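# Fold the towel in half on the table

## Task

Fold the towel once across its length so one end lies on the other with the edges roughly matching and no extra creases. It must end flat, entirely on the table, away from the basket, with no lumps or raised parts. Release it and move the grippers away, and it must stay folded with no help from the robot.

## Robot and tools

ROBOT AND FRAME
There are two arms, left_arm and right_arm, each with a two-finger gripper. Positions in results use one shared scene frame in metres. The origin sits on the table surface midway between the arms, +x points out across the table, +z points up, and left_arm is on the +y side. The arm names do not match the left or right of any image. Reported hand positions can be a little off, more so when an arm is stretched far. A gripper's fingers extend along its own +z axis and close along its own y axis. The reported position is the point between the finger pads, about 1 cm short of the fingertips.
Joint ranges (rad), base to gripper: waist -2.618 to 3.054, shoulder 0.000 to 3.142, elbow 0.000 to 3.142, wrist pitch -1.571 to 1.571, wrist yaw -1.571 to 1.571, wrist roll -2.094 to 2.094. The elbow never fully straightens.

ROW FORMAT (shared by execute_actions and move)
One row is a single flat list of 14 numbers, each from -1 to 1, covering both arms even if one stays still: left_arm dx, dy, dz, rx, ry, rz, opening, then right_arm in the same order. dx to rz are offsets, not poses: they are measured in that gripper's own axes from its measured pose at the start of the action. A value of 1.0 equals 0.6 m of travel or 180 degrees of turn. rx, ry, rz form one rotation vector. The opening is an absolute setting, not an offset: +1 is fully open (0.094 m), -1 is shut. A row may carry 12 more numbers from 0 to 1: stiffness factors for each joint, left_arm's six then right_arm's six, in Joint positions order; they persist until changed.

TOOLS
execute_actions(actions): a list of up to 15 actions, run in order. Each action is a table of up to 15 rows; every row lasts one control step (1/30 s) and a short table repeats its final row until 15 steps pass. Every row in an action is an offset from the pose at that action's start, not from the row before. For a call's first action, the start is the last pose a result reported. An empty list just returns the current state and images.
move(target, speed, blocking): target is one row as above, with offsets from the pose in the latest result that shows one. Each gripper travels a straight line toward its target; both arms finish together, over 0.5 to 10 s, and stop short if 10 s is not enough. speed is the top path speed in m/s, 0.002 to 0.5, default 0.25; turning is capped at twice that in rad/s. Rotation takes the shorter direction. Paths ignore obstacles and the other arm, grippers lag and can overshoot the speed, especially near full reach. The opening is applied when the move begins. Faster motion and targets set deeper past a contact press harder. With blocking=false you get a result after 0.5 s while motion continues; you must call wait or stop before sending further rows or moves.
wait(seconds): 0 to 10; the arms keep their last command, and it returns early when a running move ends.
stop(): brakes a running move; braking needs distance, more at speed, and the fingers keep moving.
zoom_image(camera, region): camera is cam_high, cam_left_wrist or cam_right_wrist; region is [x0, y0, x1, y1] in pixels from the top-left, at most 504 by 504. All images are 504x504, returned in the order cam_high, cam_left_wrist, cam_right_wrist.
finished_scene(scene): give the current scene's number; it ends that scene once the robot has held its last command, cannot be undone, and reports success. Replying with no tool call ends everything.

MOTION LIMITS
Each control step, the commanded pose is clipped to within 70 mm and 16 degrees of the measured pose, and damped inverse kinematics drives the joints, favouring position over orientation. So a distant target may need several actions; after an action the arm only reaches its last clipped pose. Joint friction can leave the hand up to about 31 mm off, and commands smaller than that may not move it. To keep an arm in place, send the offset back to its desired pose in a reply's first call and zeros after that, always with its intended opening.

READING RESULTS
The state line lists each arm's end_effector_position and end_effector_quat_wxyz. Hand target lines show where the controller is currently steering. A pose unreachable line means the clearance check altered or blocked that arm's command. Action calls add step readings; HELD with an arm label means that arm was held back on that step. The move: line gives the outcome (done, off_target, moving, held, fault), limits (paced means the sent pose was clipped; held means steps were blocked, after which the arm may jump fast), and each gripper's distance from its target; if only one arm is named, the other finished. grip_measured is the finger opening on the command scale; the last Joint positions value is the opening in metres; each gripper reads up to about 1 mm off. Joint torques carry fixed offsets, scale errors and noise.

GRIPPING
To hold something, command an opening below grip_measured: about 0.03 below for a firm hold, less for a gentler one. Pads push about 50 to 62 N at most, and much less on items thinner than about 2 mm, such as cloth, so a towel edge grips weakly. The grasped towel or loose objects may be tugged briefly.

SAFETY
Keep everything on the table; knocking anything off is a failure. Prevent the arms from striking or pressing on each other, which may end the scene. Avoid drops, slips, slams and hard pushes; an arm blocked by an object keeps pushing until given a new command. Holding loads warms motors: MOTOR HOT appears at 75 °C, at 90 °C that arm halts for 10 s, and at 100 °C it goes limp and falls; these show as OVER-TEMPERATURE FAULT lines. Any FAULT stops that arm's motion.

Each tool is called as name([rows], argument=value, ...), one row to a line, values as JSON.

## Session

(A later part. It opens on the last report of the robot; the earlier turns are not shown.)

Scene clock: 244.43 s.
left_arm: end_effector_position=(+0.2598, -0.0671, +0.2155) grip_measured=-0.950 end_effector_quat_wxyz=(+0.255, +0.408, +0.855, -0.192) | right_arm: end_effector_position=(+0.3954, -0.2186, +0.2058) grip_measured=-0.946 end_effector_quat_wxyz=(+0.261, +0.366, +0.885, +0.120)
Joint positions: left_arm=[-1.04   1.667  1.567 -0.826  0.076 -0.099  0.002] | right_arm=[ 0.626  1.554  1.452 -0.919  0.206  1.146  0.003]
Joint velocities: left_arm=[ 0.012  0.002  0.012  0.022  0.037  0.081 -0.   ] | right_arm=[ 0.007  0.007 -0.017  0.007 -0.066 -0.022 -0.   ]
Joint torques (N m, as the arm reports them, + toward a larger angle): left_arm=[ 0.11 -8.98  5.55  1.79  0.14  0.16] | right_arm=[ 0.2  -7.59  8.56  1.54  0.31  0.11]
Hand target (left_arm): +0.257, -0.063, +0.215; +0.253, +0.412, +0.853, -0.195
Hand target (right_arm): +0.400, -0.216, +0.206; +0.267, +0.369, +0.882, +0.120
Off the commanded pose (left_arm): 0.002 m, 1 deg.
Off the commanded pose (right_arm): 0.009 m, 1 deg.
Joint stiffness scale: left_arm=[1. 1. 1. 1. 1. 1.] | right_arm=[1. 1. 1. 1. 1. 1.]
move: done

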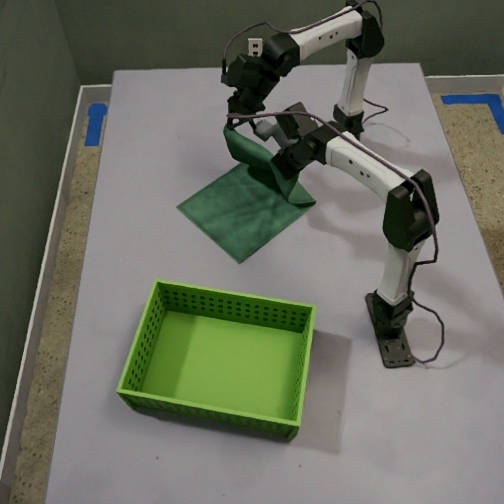

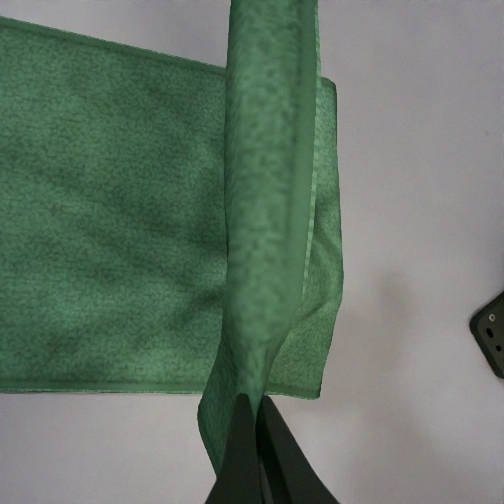

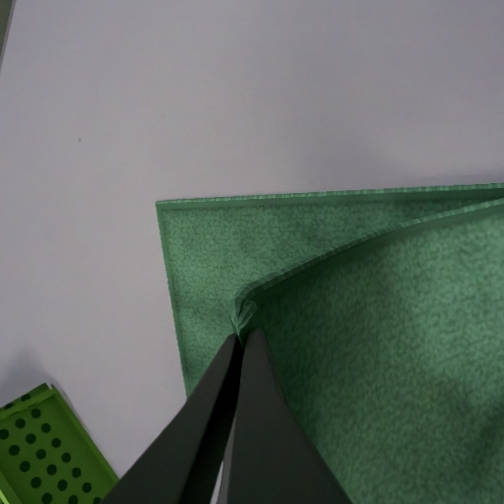

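move(target=[0.12,0.265,0.132,0.17,0.1,0,-1, 0.08,0.152,0.289,0.08,0,0,-1], speed=0.1)

Scene clock: 284.20 s.
left_arm: end_effector_position=(+0.3697, +0.0280, +0.0877) grip_measured=-0.950 end_effector_quat_wxyz=(+0.019, +0.492, +0.803, -0.337) | right_arm: end_effector_position=(+0.5152, -0.1155, +0.0833) grip_measured=-0.946 end_effector_quat_wxyz=(+0.213, +0.395, +0.893, +0.026)
Joint positions: left_arm=[-0.495  2.291  1.981 -1.321  0.687  0.701  0.002] | right_arm=[ 0.743  2.429  2.284 -1.125  0.315  1.321  0.003]
Joint velocities: left_arm=[-0.007  0.002  0.002 -0.11  -0.022  0.007 -0.   ] | right_arm=[ 0.022 -0.012  0.017  0.022 -0.037  0.007 -0.   ]
Joint torques (N m, as the arm reports them, + toward a larger angle): left_arm=[  0.05 -10.21   7.6   -0.12   0.48   0.19] | right_arm=[  0.06 -16.3    8.17   0.71   0.47   0.13]
Hand target (left_arm): +0.368, +0.031, +0.087; +0.006, +0.487, +0.804, -0.341
Hand target (right_arm): +0.514, -0.119, +0.076; +0.214, +0.397, +0.892, +0.008
Off the commanded pose (left_arm): 0.003 m, 2 deg.
Off the commanded pose (right_arm): 0.003 m, 2 deg.
Joint stiffness scale: left_arm=[1. 1. 1. 1. 1. 1.] | right_arm=[1. 1. 1. 1. 1. 1.]
move: done

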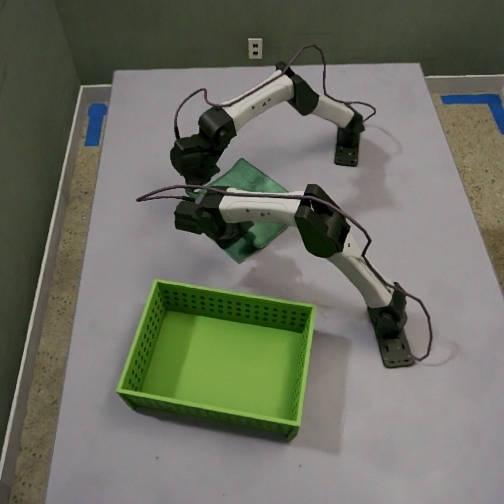

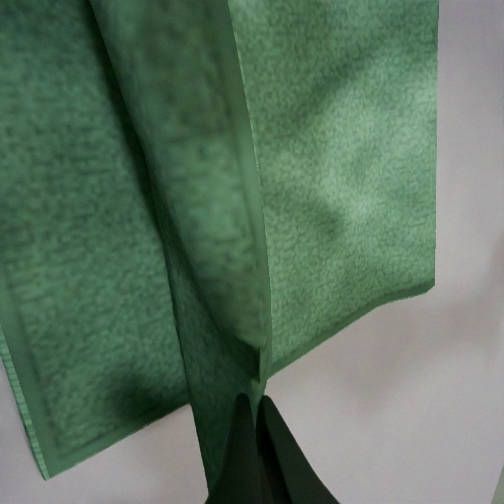

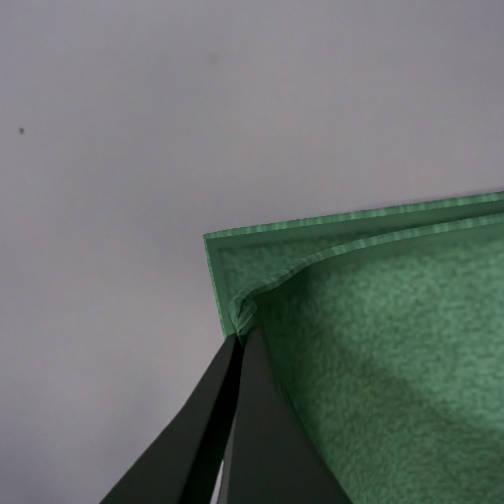

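move(target=[0.027,0.056,0.036,0,0,0,-1, 0.011,0.011,0.072,0,0,0,-1], speed=0.06)

Scene clock: 298.50 s.
left_arm: end_effector_position=(+0.3844, +0.0327, +0.0599) grip_measured=-0.950 end_effector_quat_wxyz=(+0.034, +0.497, +0.799, -0.336) | right_arm: end_effector_position=(+0.5262, -0.1087, +0.0500) grip_measured=-0.946 end_effector_quat_wxyz=(+0.212, +0.393, +0.894, +0.025)
Joint positions: left_arm=[-0.472  2.337  1.949 -1.232  0.687  0.734  0.002] | right_arm=[ 0.743  2.501  2.284 -1.054  0.313  1.317  0.003]
Joint velocities: left_arm=[ 0.007  0.002  0.007  0.081 -0.081 -0.037 -0.001] | right_arm=[ 0.012  0.007  0.002  0.051 -0.066  0.037  0.001]
Joint torques (N m, as the arm reports them, + toward a larger angle): left_arm=[  0.41 -10.53   4.55   0.28   0.39   0.18] | right_arm=[ -1.17 -16.93   7.89   1.02   0.23  -0.11]
Hand target (left_arm): +0.381, +0.039, +0.048; +0.019, +0.492, +0.803, -0.337
Hand target (right_arm): +0.533, -0.112, +0.043; +0.213, +0.395, +0.893, +0.026
Off the commanded pose (left_arm): 0.014 m, 2 deg.
Off the commanded pose (right_arm): 0.010 m, 0 deg.
Joint stiffness scale: left_arm=[1. 1. 1. 1. 1. 1.] | right_arm=[1. 1. 1. 1. 1. 1.]
move: off_target (left_arm)

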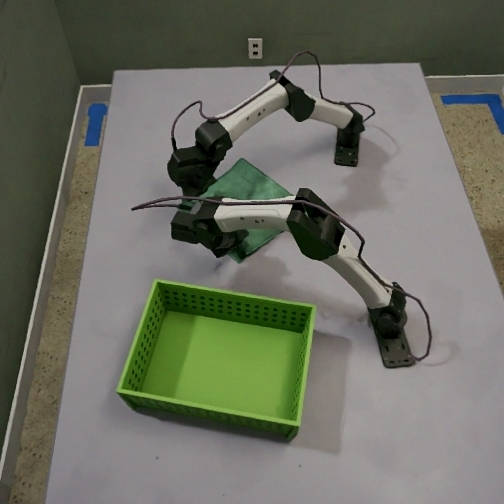

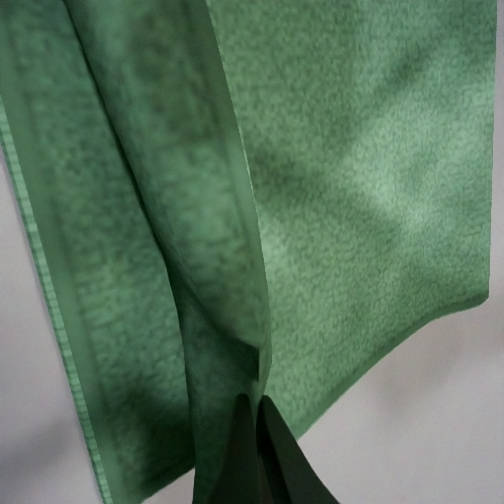

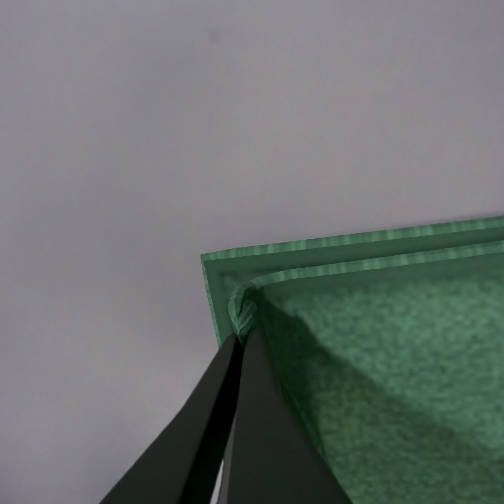

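move(target=[0.023,0.049,-0.018,0,0,0,-1, -0.017,0.038,0.034,0,0,0,-1], speed=0.05)

Scene clock: 311.50 s.
left_arm: end_effector_position=(+0.4068, +0.0529, +0.0511) grip_measured=-0.950 end_effector_quat_wxyz=(+0.051, +0.502, +0.796, -0.334) | right_arm: end_effector_position=(+0.5551, -0.0902, +0.0507) grip_measured=-0.946 end_effector_quat_wxyz=(+0.220, +0.390, +0.893, +0.047)
Joint positions: left_arm=[-0.411  2.389  2.003 -1.247  0.687  0.81   0.002] | right_arm=[ 0.74   2.718  2.689 -1.194  0.297  1.305  0.003]
Joint velocities: left_arm=[-0.007 -0.002  0.012 -0.051  0.066  0.007 -0.001] | right_arm=[ 0.012  0.071  0.164 -0.154  0.037 -0.037  0.001]
Joint torques (N m, as the arm reports them, + toward a larger angle): left_arm=[  0.23 -10.62   7.41  -0.16   0.37   0.2 ] | right_arm=[ -1.57 -17.75   8.19   0.89   0.3   -0.08]
Hand target (left_arm): +0.404, +0.058, +0.048; +0.034, +0.497, +0.800, -0.335
Hand target (right_arm): +0.556, -0.103, +0.040; +0.213, +0.393, +0.894, +0.027
Off the commanded pose (left_arm): 0.006 m, 2 deg.
Off the commanded pose (right_arm): 0.016 m, 3 deg.
Joint stiffness scale: left_arm=[1. 1. 1. 1. 1. 1.] | right_arm=[1. 1. 1. 1. 1. 1.]
move: off_target (right_arm)

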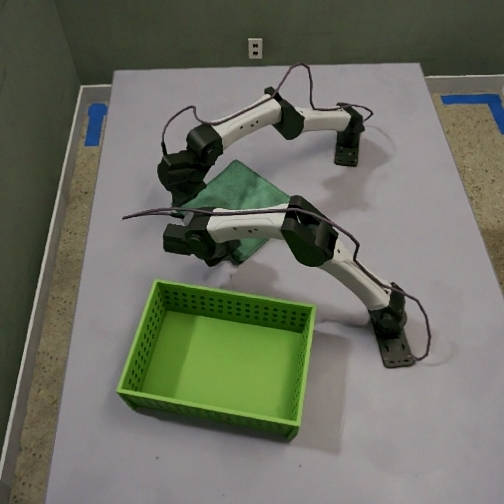

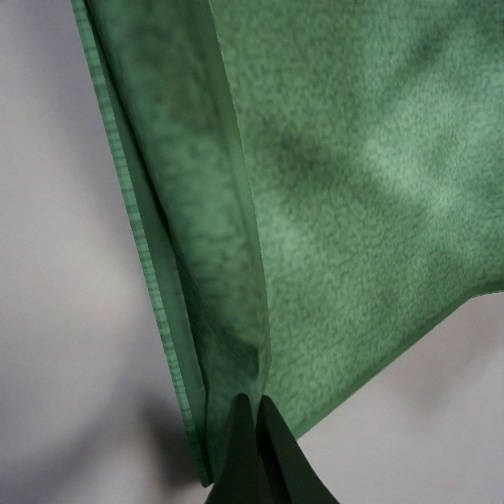

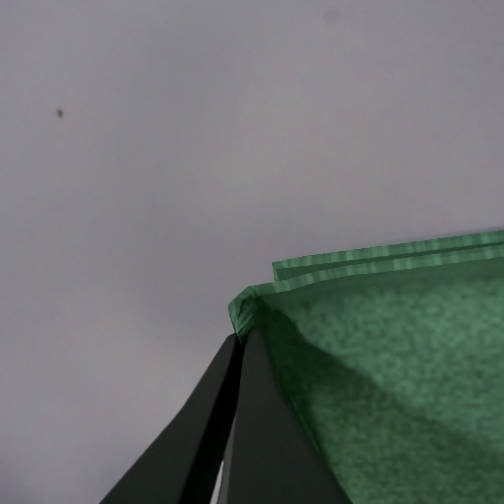

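move(target=[-0.012,-0.04,0.03,0,0,0,-1, -0.012,-0.045,-0.012,0,0,0,-1], speed=0.05)

Scene clock: 322.73 s.
left_arm: end_effector_position=(+0.3927, +0.0311, +0.0518) grip_measured=-0.950 end_effector_quat_wxyz=(+0.056, +0.504, +0.796, -0.332) | right_arm: end_effector_position=(+0.5364, -0.1094, +0.0577) grip_measured=-0.946 end_effector_quat_wxyz=(+0.220, +0.390, +0.893, +0.047)
Joint positions: left_arm=[-0.468  2.335  1.914 -1.153  0.687  0.737  0.002] | right_arm=[ 0.727  2.486  2.275 -1.009  0.294  1.292  0.003]
Joint velocities: left_arm=[-0.002  0.022 -0.017 -0.007 -0.051 -0.051  0.   ] | right_arm=[-0.002 -0.012  0.007  0.066 -0.022 -0.037  0.   ]
Joint torques (N m, as the arm reports them, + toward a larger angle): left_arm=[ -0.81 -12.78   4.42   0.4    0.45   0.03] | right_arm=[ -0.77 -19.36   5.88   1.16   0.16  -0.15]
Hand target (left_arm): +0.386, +0.030, +0.052; +0.051, +0.502, +0.796, -0.335
Hand target (right_arm): +0.538, -0.113, +0.053; +0.219, +0.390, +0.893, +0.047
Off the commanded pose (left_arm): 0.007 m, 1 deg.
Off the commanded pose (right_arm): 0.007 m, 0 deg.
Joint stiffness scale: left_arm=[1. 1. 1. 1. 1. 1.] | right_arm=[1. 1. 1. 1. 1. 1.]
move: done

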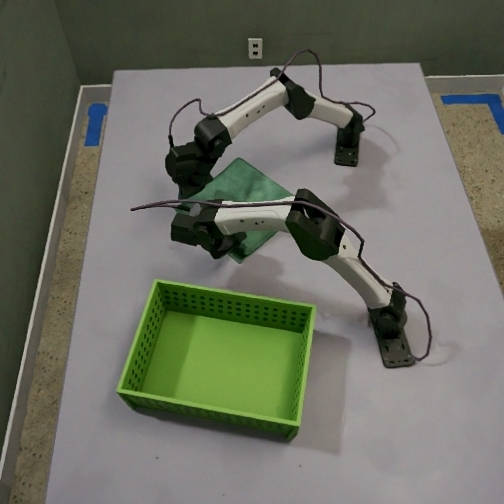

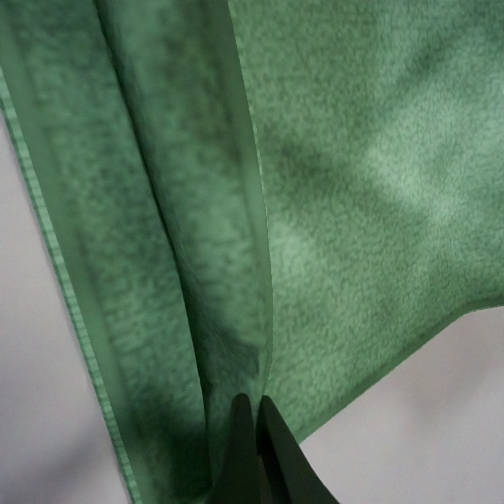

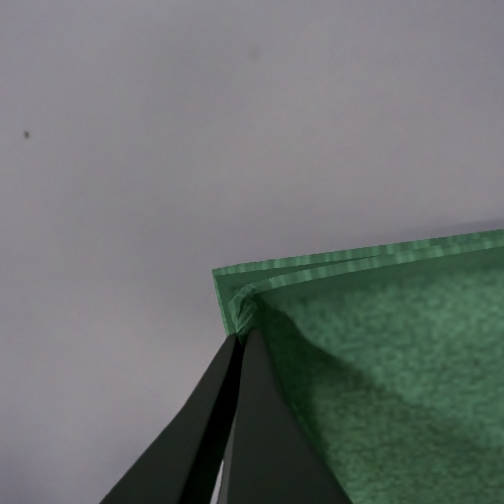

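execute_actions([
  [[0,0,0,0,0,0,-0.8, 0,0,0,0,0,0,-0.8],[0,0,0,0,0,0,-0.6, 0,0,0,0,0,0,-0.6],[0,0,0,0,0,0,-0.4, 0,0,0,0,0,0,-0.4],[0,0,0,0,0,0,-0.2, 0,0,0,0,0,0,-0.2],[0,0,0,0,0,0,0, 0,0,0,0,0,0,0]],
])

Scene clock: 327.70 s.
left_arm: end_effector_position=(+0.3929, +0.0310, +0.0518) grip_measured=-0.002 end_effector_quat_wxyz=(+0.057, +0.503, +0.796, -0.332) | right_arm: end_effector_position=(+0.5369, -0.1091, +0.0579) grip_measured=-0.001 end_effector_quat_wxyz=(+0.221, +0.390, +0.893, +0.048)
Joint positions: left_arm=[-0.468  2.335  1.914 -1.152  0.687  0.736  0.047] | right_arm=[ 0.727  2.486  2.275 -1.006  0.294  1.291  0.047]
Joint velocities: left_arm=[-0.002 -0.012  0.002 -0.081  0.007  0.007 -0.001] | right_arm=[ 0.007  0.002 -0.007  0.037  0.051  0.037  0.001]
Joint torques (N m, as the arm reports them, + toward a larger angle): left_arm=[ -0.24 -11.71   6.2    0.35   0.41   0.13] | right_arm=[ -0.26 -19.09   7.38   0.93   0.24   0.02]
Hand target (left_arm): +0.393, +0.031, +0.052; +0.057, +0.504, +0.795, -0.332
Hand target (right_arm): +0.536, -0.109, +0.058; +0.220, +0.390, +0.893, +0.047
Off the commanded pose (left_arm): 0.000 m, 0 deg.
Off the commanded pose (right_arm): 0.001 m, 0 deg.
Joint stiffness scale: left_arm=[1. 1. 1. 1. 1. 1.] | right_arm=[1. 1. 1. 1. 1. 1.]
Step readings (end_effector_position):
0: left_arm (+0.3929, +0.0310, +0.0518) | right_arm (+0.5369, -0.1091, +0.0579)
1: left_arm (+0.3929, +0.0310, +0.0518) | right_arm (+0.5369, -0.1091, +0.0579)
2: left_arm (+0.3929, +0.0310, +0.0518) | right_arm (+0.5369, -0.1091, +0.0579)
4: left_arm (+0.3929, +0.0310, +0.0518) | right_arm (+0.5369, -0.1091, +0.0579)
8: left_arm (+0.3929, +0.0310, +0.0518) | right_arm (+0.5369, -0.1091, +0.0579)
15: end_effector_position above

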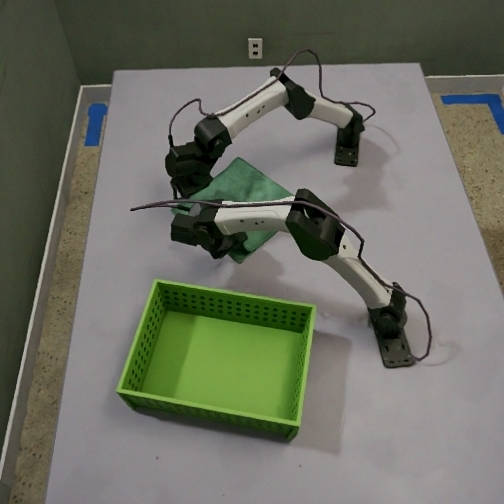

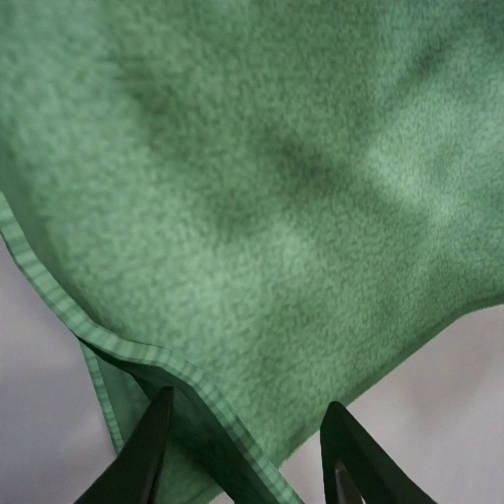

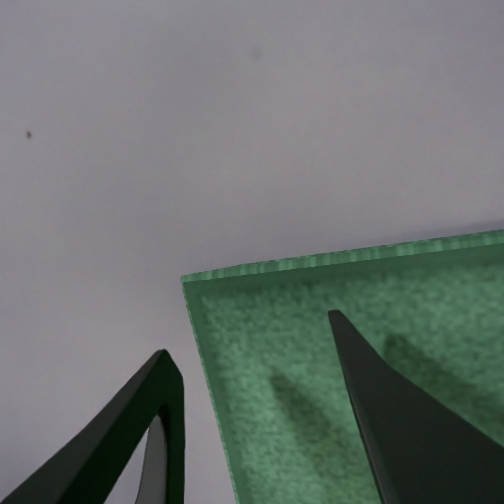

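move(target=[0,0.02,-0.12,0,0,0,0.3, 0,0,-0.15,0,0,0,0], speed=0.1)

Scene clock: 332.20 s.
left_arm: end_effector_position=(+0.4180, +0.0741, +0.1041) grip_measured=+0.298 end_effector_quat_wxyz=(+0.060, +0.503, +0.795, -0.334) | right_arm: end_effector_position=(+0.5021, -0.0996, +0.1395) grip_measured=-0.001 end_effector_quat_wxyz=(+0.223, +0.389, +0.892, +0.056)
Joint positions: left_arm=[-0.359  2.397  2.227 -1.487  0.687  0.876  0.061] | right_arm=[ 0.777  2.376  2.4   -1.24   0.305  1.338  0.047]
Joint velocities: left_arm=[-0.007 -0.007  0.017  0.007  0.125  0.037  0.   ] | right_arm=[-0.007  0.002 -0.012 -0.037 -0.007  0.037  0.   ]
Joint torques (N m, as the arm reports them, + toward a larger angle): left_arm=[  0.07 -10.6    7.77   0.04   0.36   0.2 ] | right_arm=[  0.4  -17.24   7.91   0.68   0.31   0.1 ]
Hand target (left_arm): +0.421, +0.077, +0.101; +0.057, +0.503, +0.796, -0.331
Hand target (right_arm): +0.498, -0.100, +0.139; +0.221, +0.390, +0.893, +0.048
Off the commanded pose (left_arm): 0.004 m, 0 deg.
Off the commanded pose (right_arm): 0.004 m, 1 deg.
Joint stiffness scale: left_arm=[1. 1. 1. 1. 1. 1.] | right_arm=[1. 1. 1. 1. 1. 1.]
move: done

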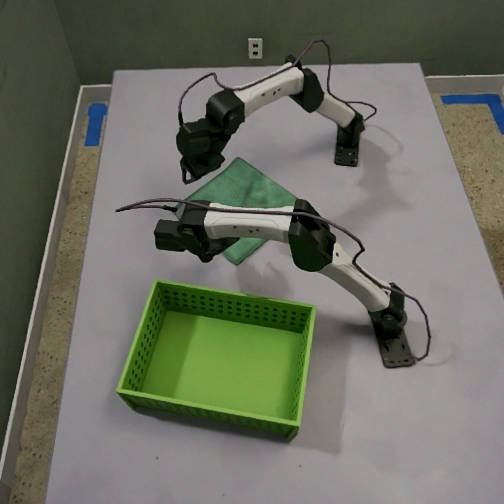

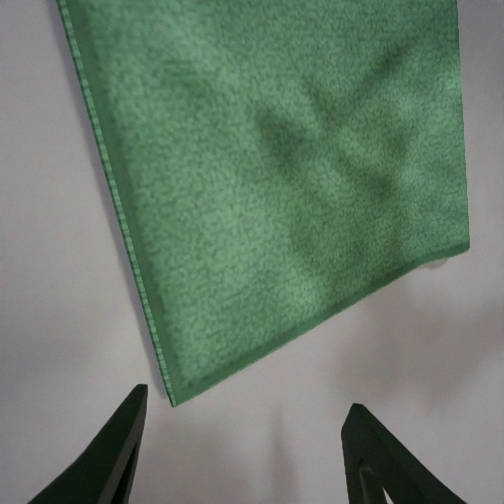

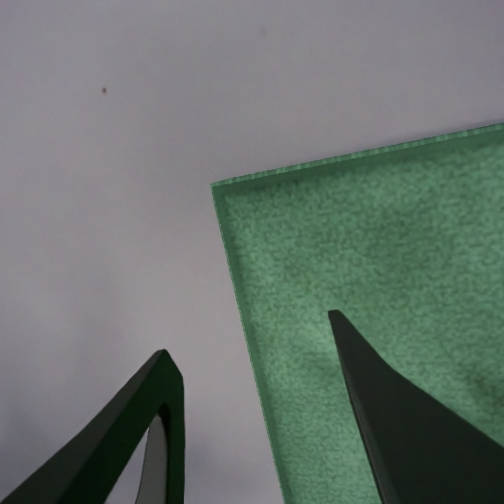

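zoom_image(camera="cam_left_wrist", region=[340, 170, 504, 310])

Region (340, 170, 504, 310) of cam_left_wrist's 504x504 image, scaled by 3.073, with more detail than that image has; it fills the top 430 rows of this view, and the rest is white.

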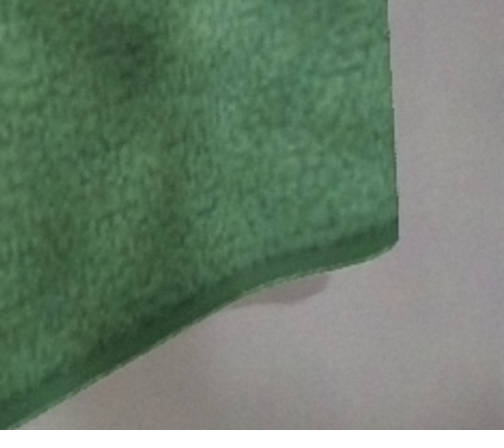

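move(target=[0.258,-0.383,-0.126,-0.25,-0.1,0,0.3, -0.08,-0.544,-0.228,-0.08,0,0,0], speed=0.25)

zoom_image(camera="cam_high", region=[150, 130, 330, 290])

Scene clock: 350.20 s.
left_arm: end_effector_position=(+0.1712, +0.1676, +0.2217) grip_measured=+0.298 end_effector_quat_wxyz=(+0.375, +0.382, +0.840, -0.087) | right_arm: end_effector_position=(+0.2632, -0.3533, +0.2096) grip_measured=-0.001 end_effector_quat_wxyz=(+0.295, +0.352, +0.872, +0.170)
Joint positions: left_arm=[-0.913  0.653  0.914 -1.05  -0.13   0.069  0.061] | right_arm=[ 0.04   0.869  0.971 -1.001 -0.193  0.669  0.047]
Joint velocities: left_arm=[-0.002  0.007  0.002 -0.051 -0.037 -0.051  0.001] | right_arm=[-0.007 -0.002  0.002 -0.037  0.007 -0.051 -0.002]
Joint torques (N m, as the arm reports them, + toward a larger angle): left_arm=[-0.97  0.19  5.54  1.79 -0.15  0.  ] | right_arm=[-0.91 -1.38  6.02  1.36 -0.19 -0.1 ]
Hand target (left_arm): +0.168, +0.171, +0.213; +0.364, +0.384, +0.845, -0.080
Hand target (right_arm): +0.256, -0.352, +0.199; +0.274, +0.355, +0.878, +0.168
Off the commanded pose (left_arm): 0.019 m, 1 deg.
Off the commanded pose (right_arm): 0.023 m, 3 deg.
Joint stiffness scale: left_arm=[1. 1. 1. 1. 1. 1.] | right_arm=[1. 1. 1. 1. 1. 1.]
move: off_target (left_arm, right_arm)

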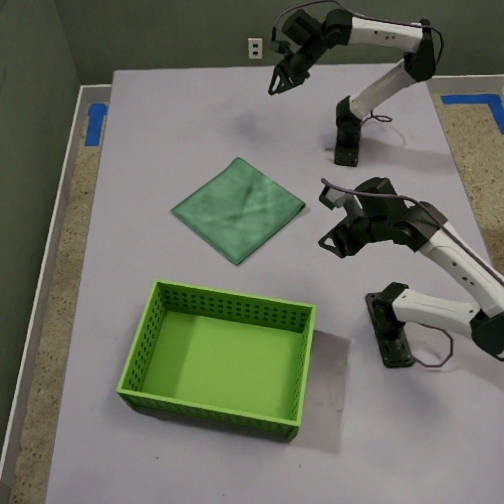

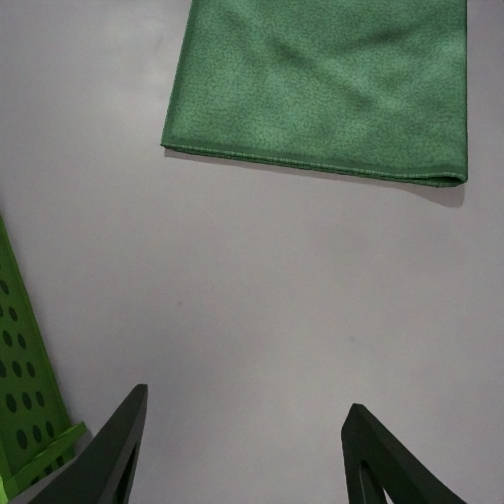

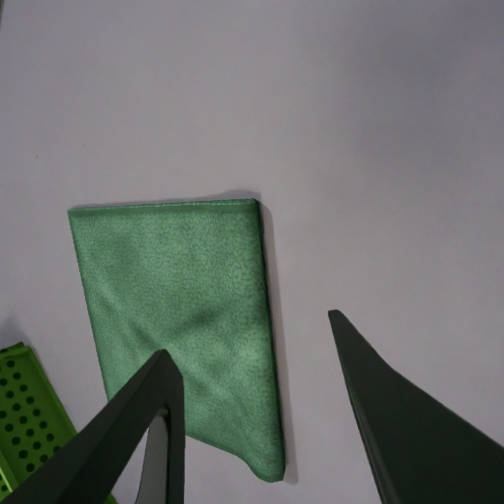

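Region (150, 130, 330, 290) of cam_high's 504x504 image, scaled by 2.800, with more detail than that image has.

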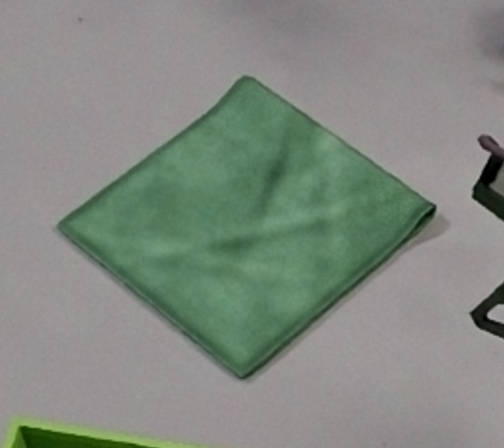

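finished_scene(scene=1)

The scene is finished: the task was done.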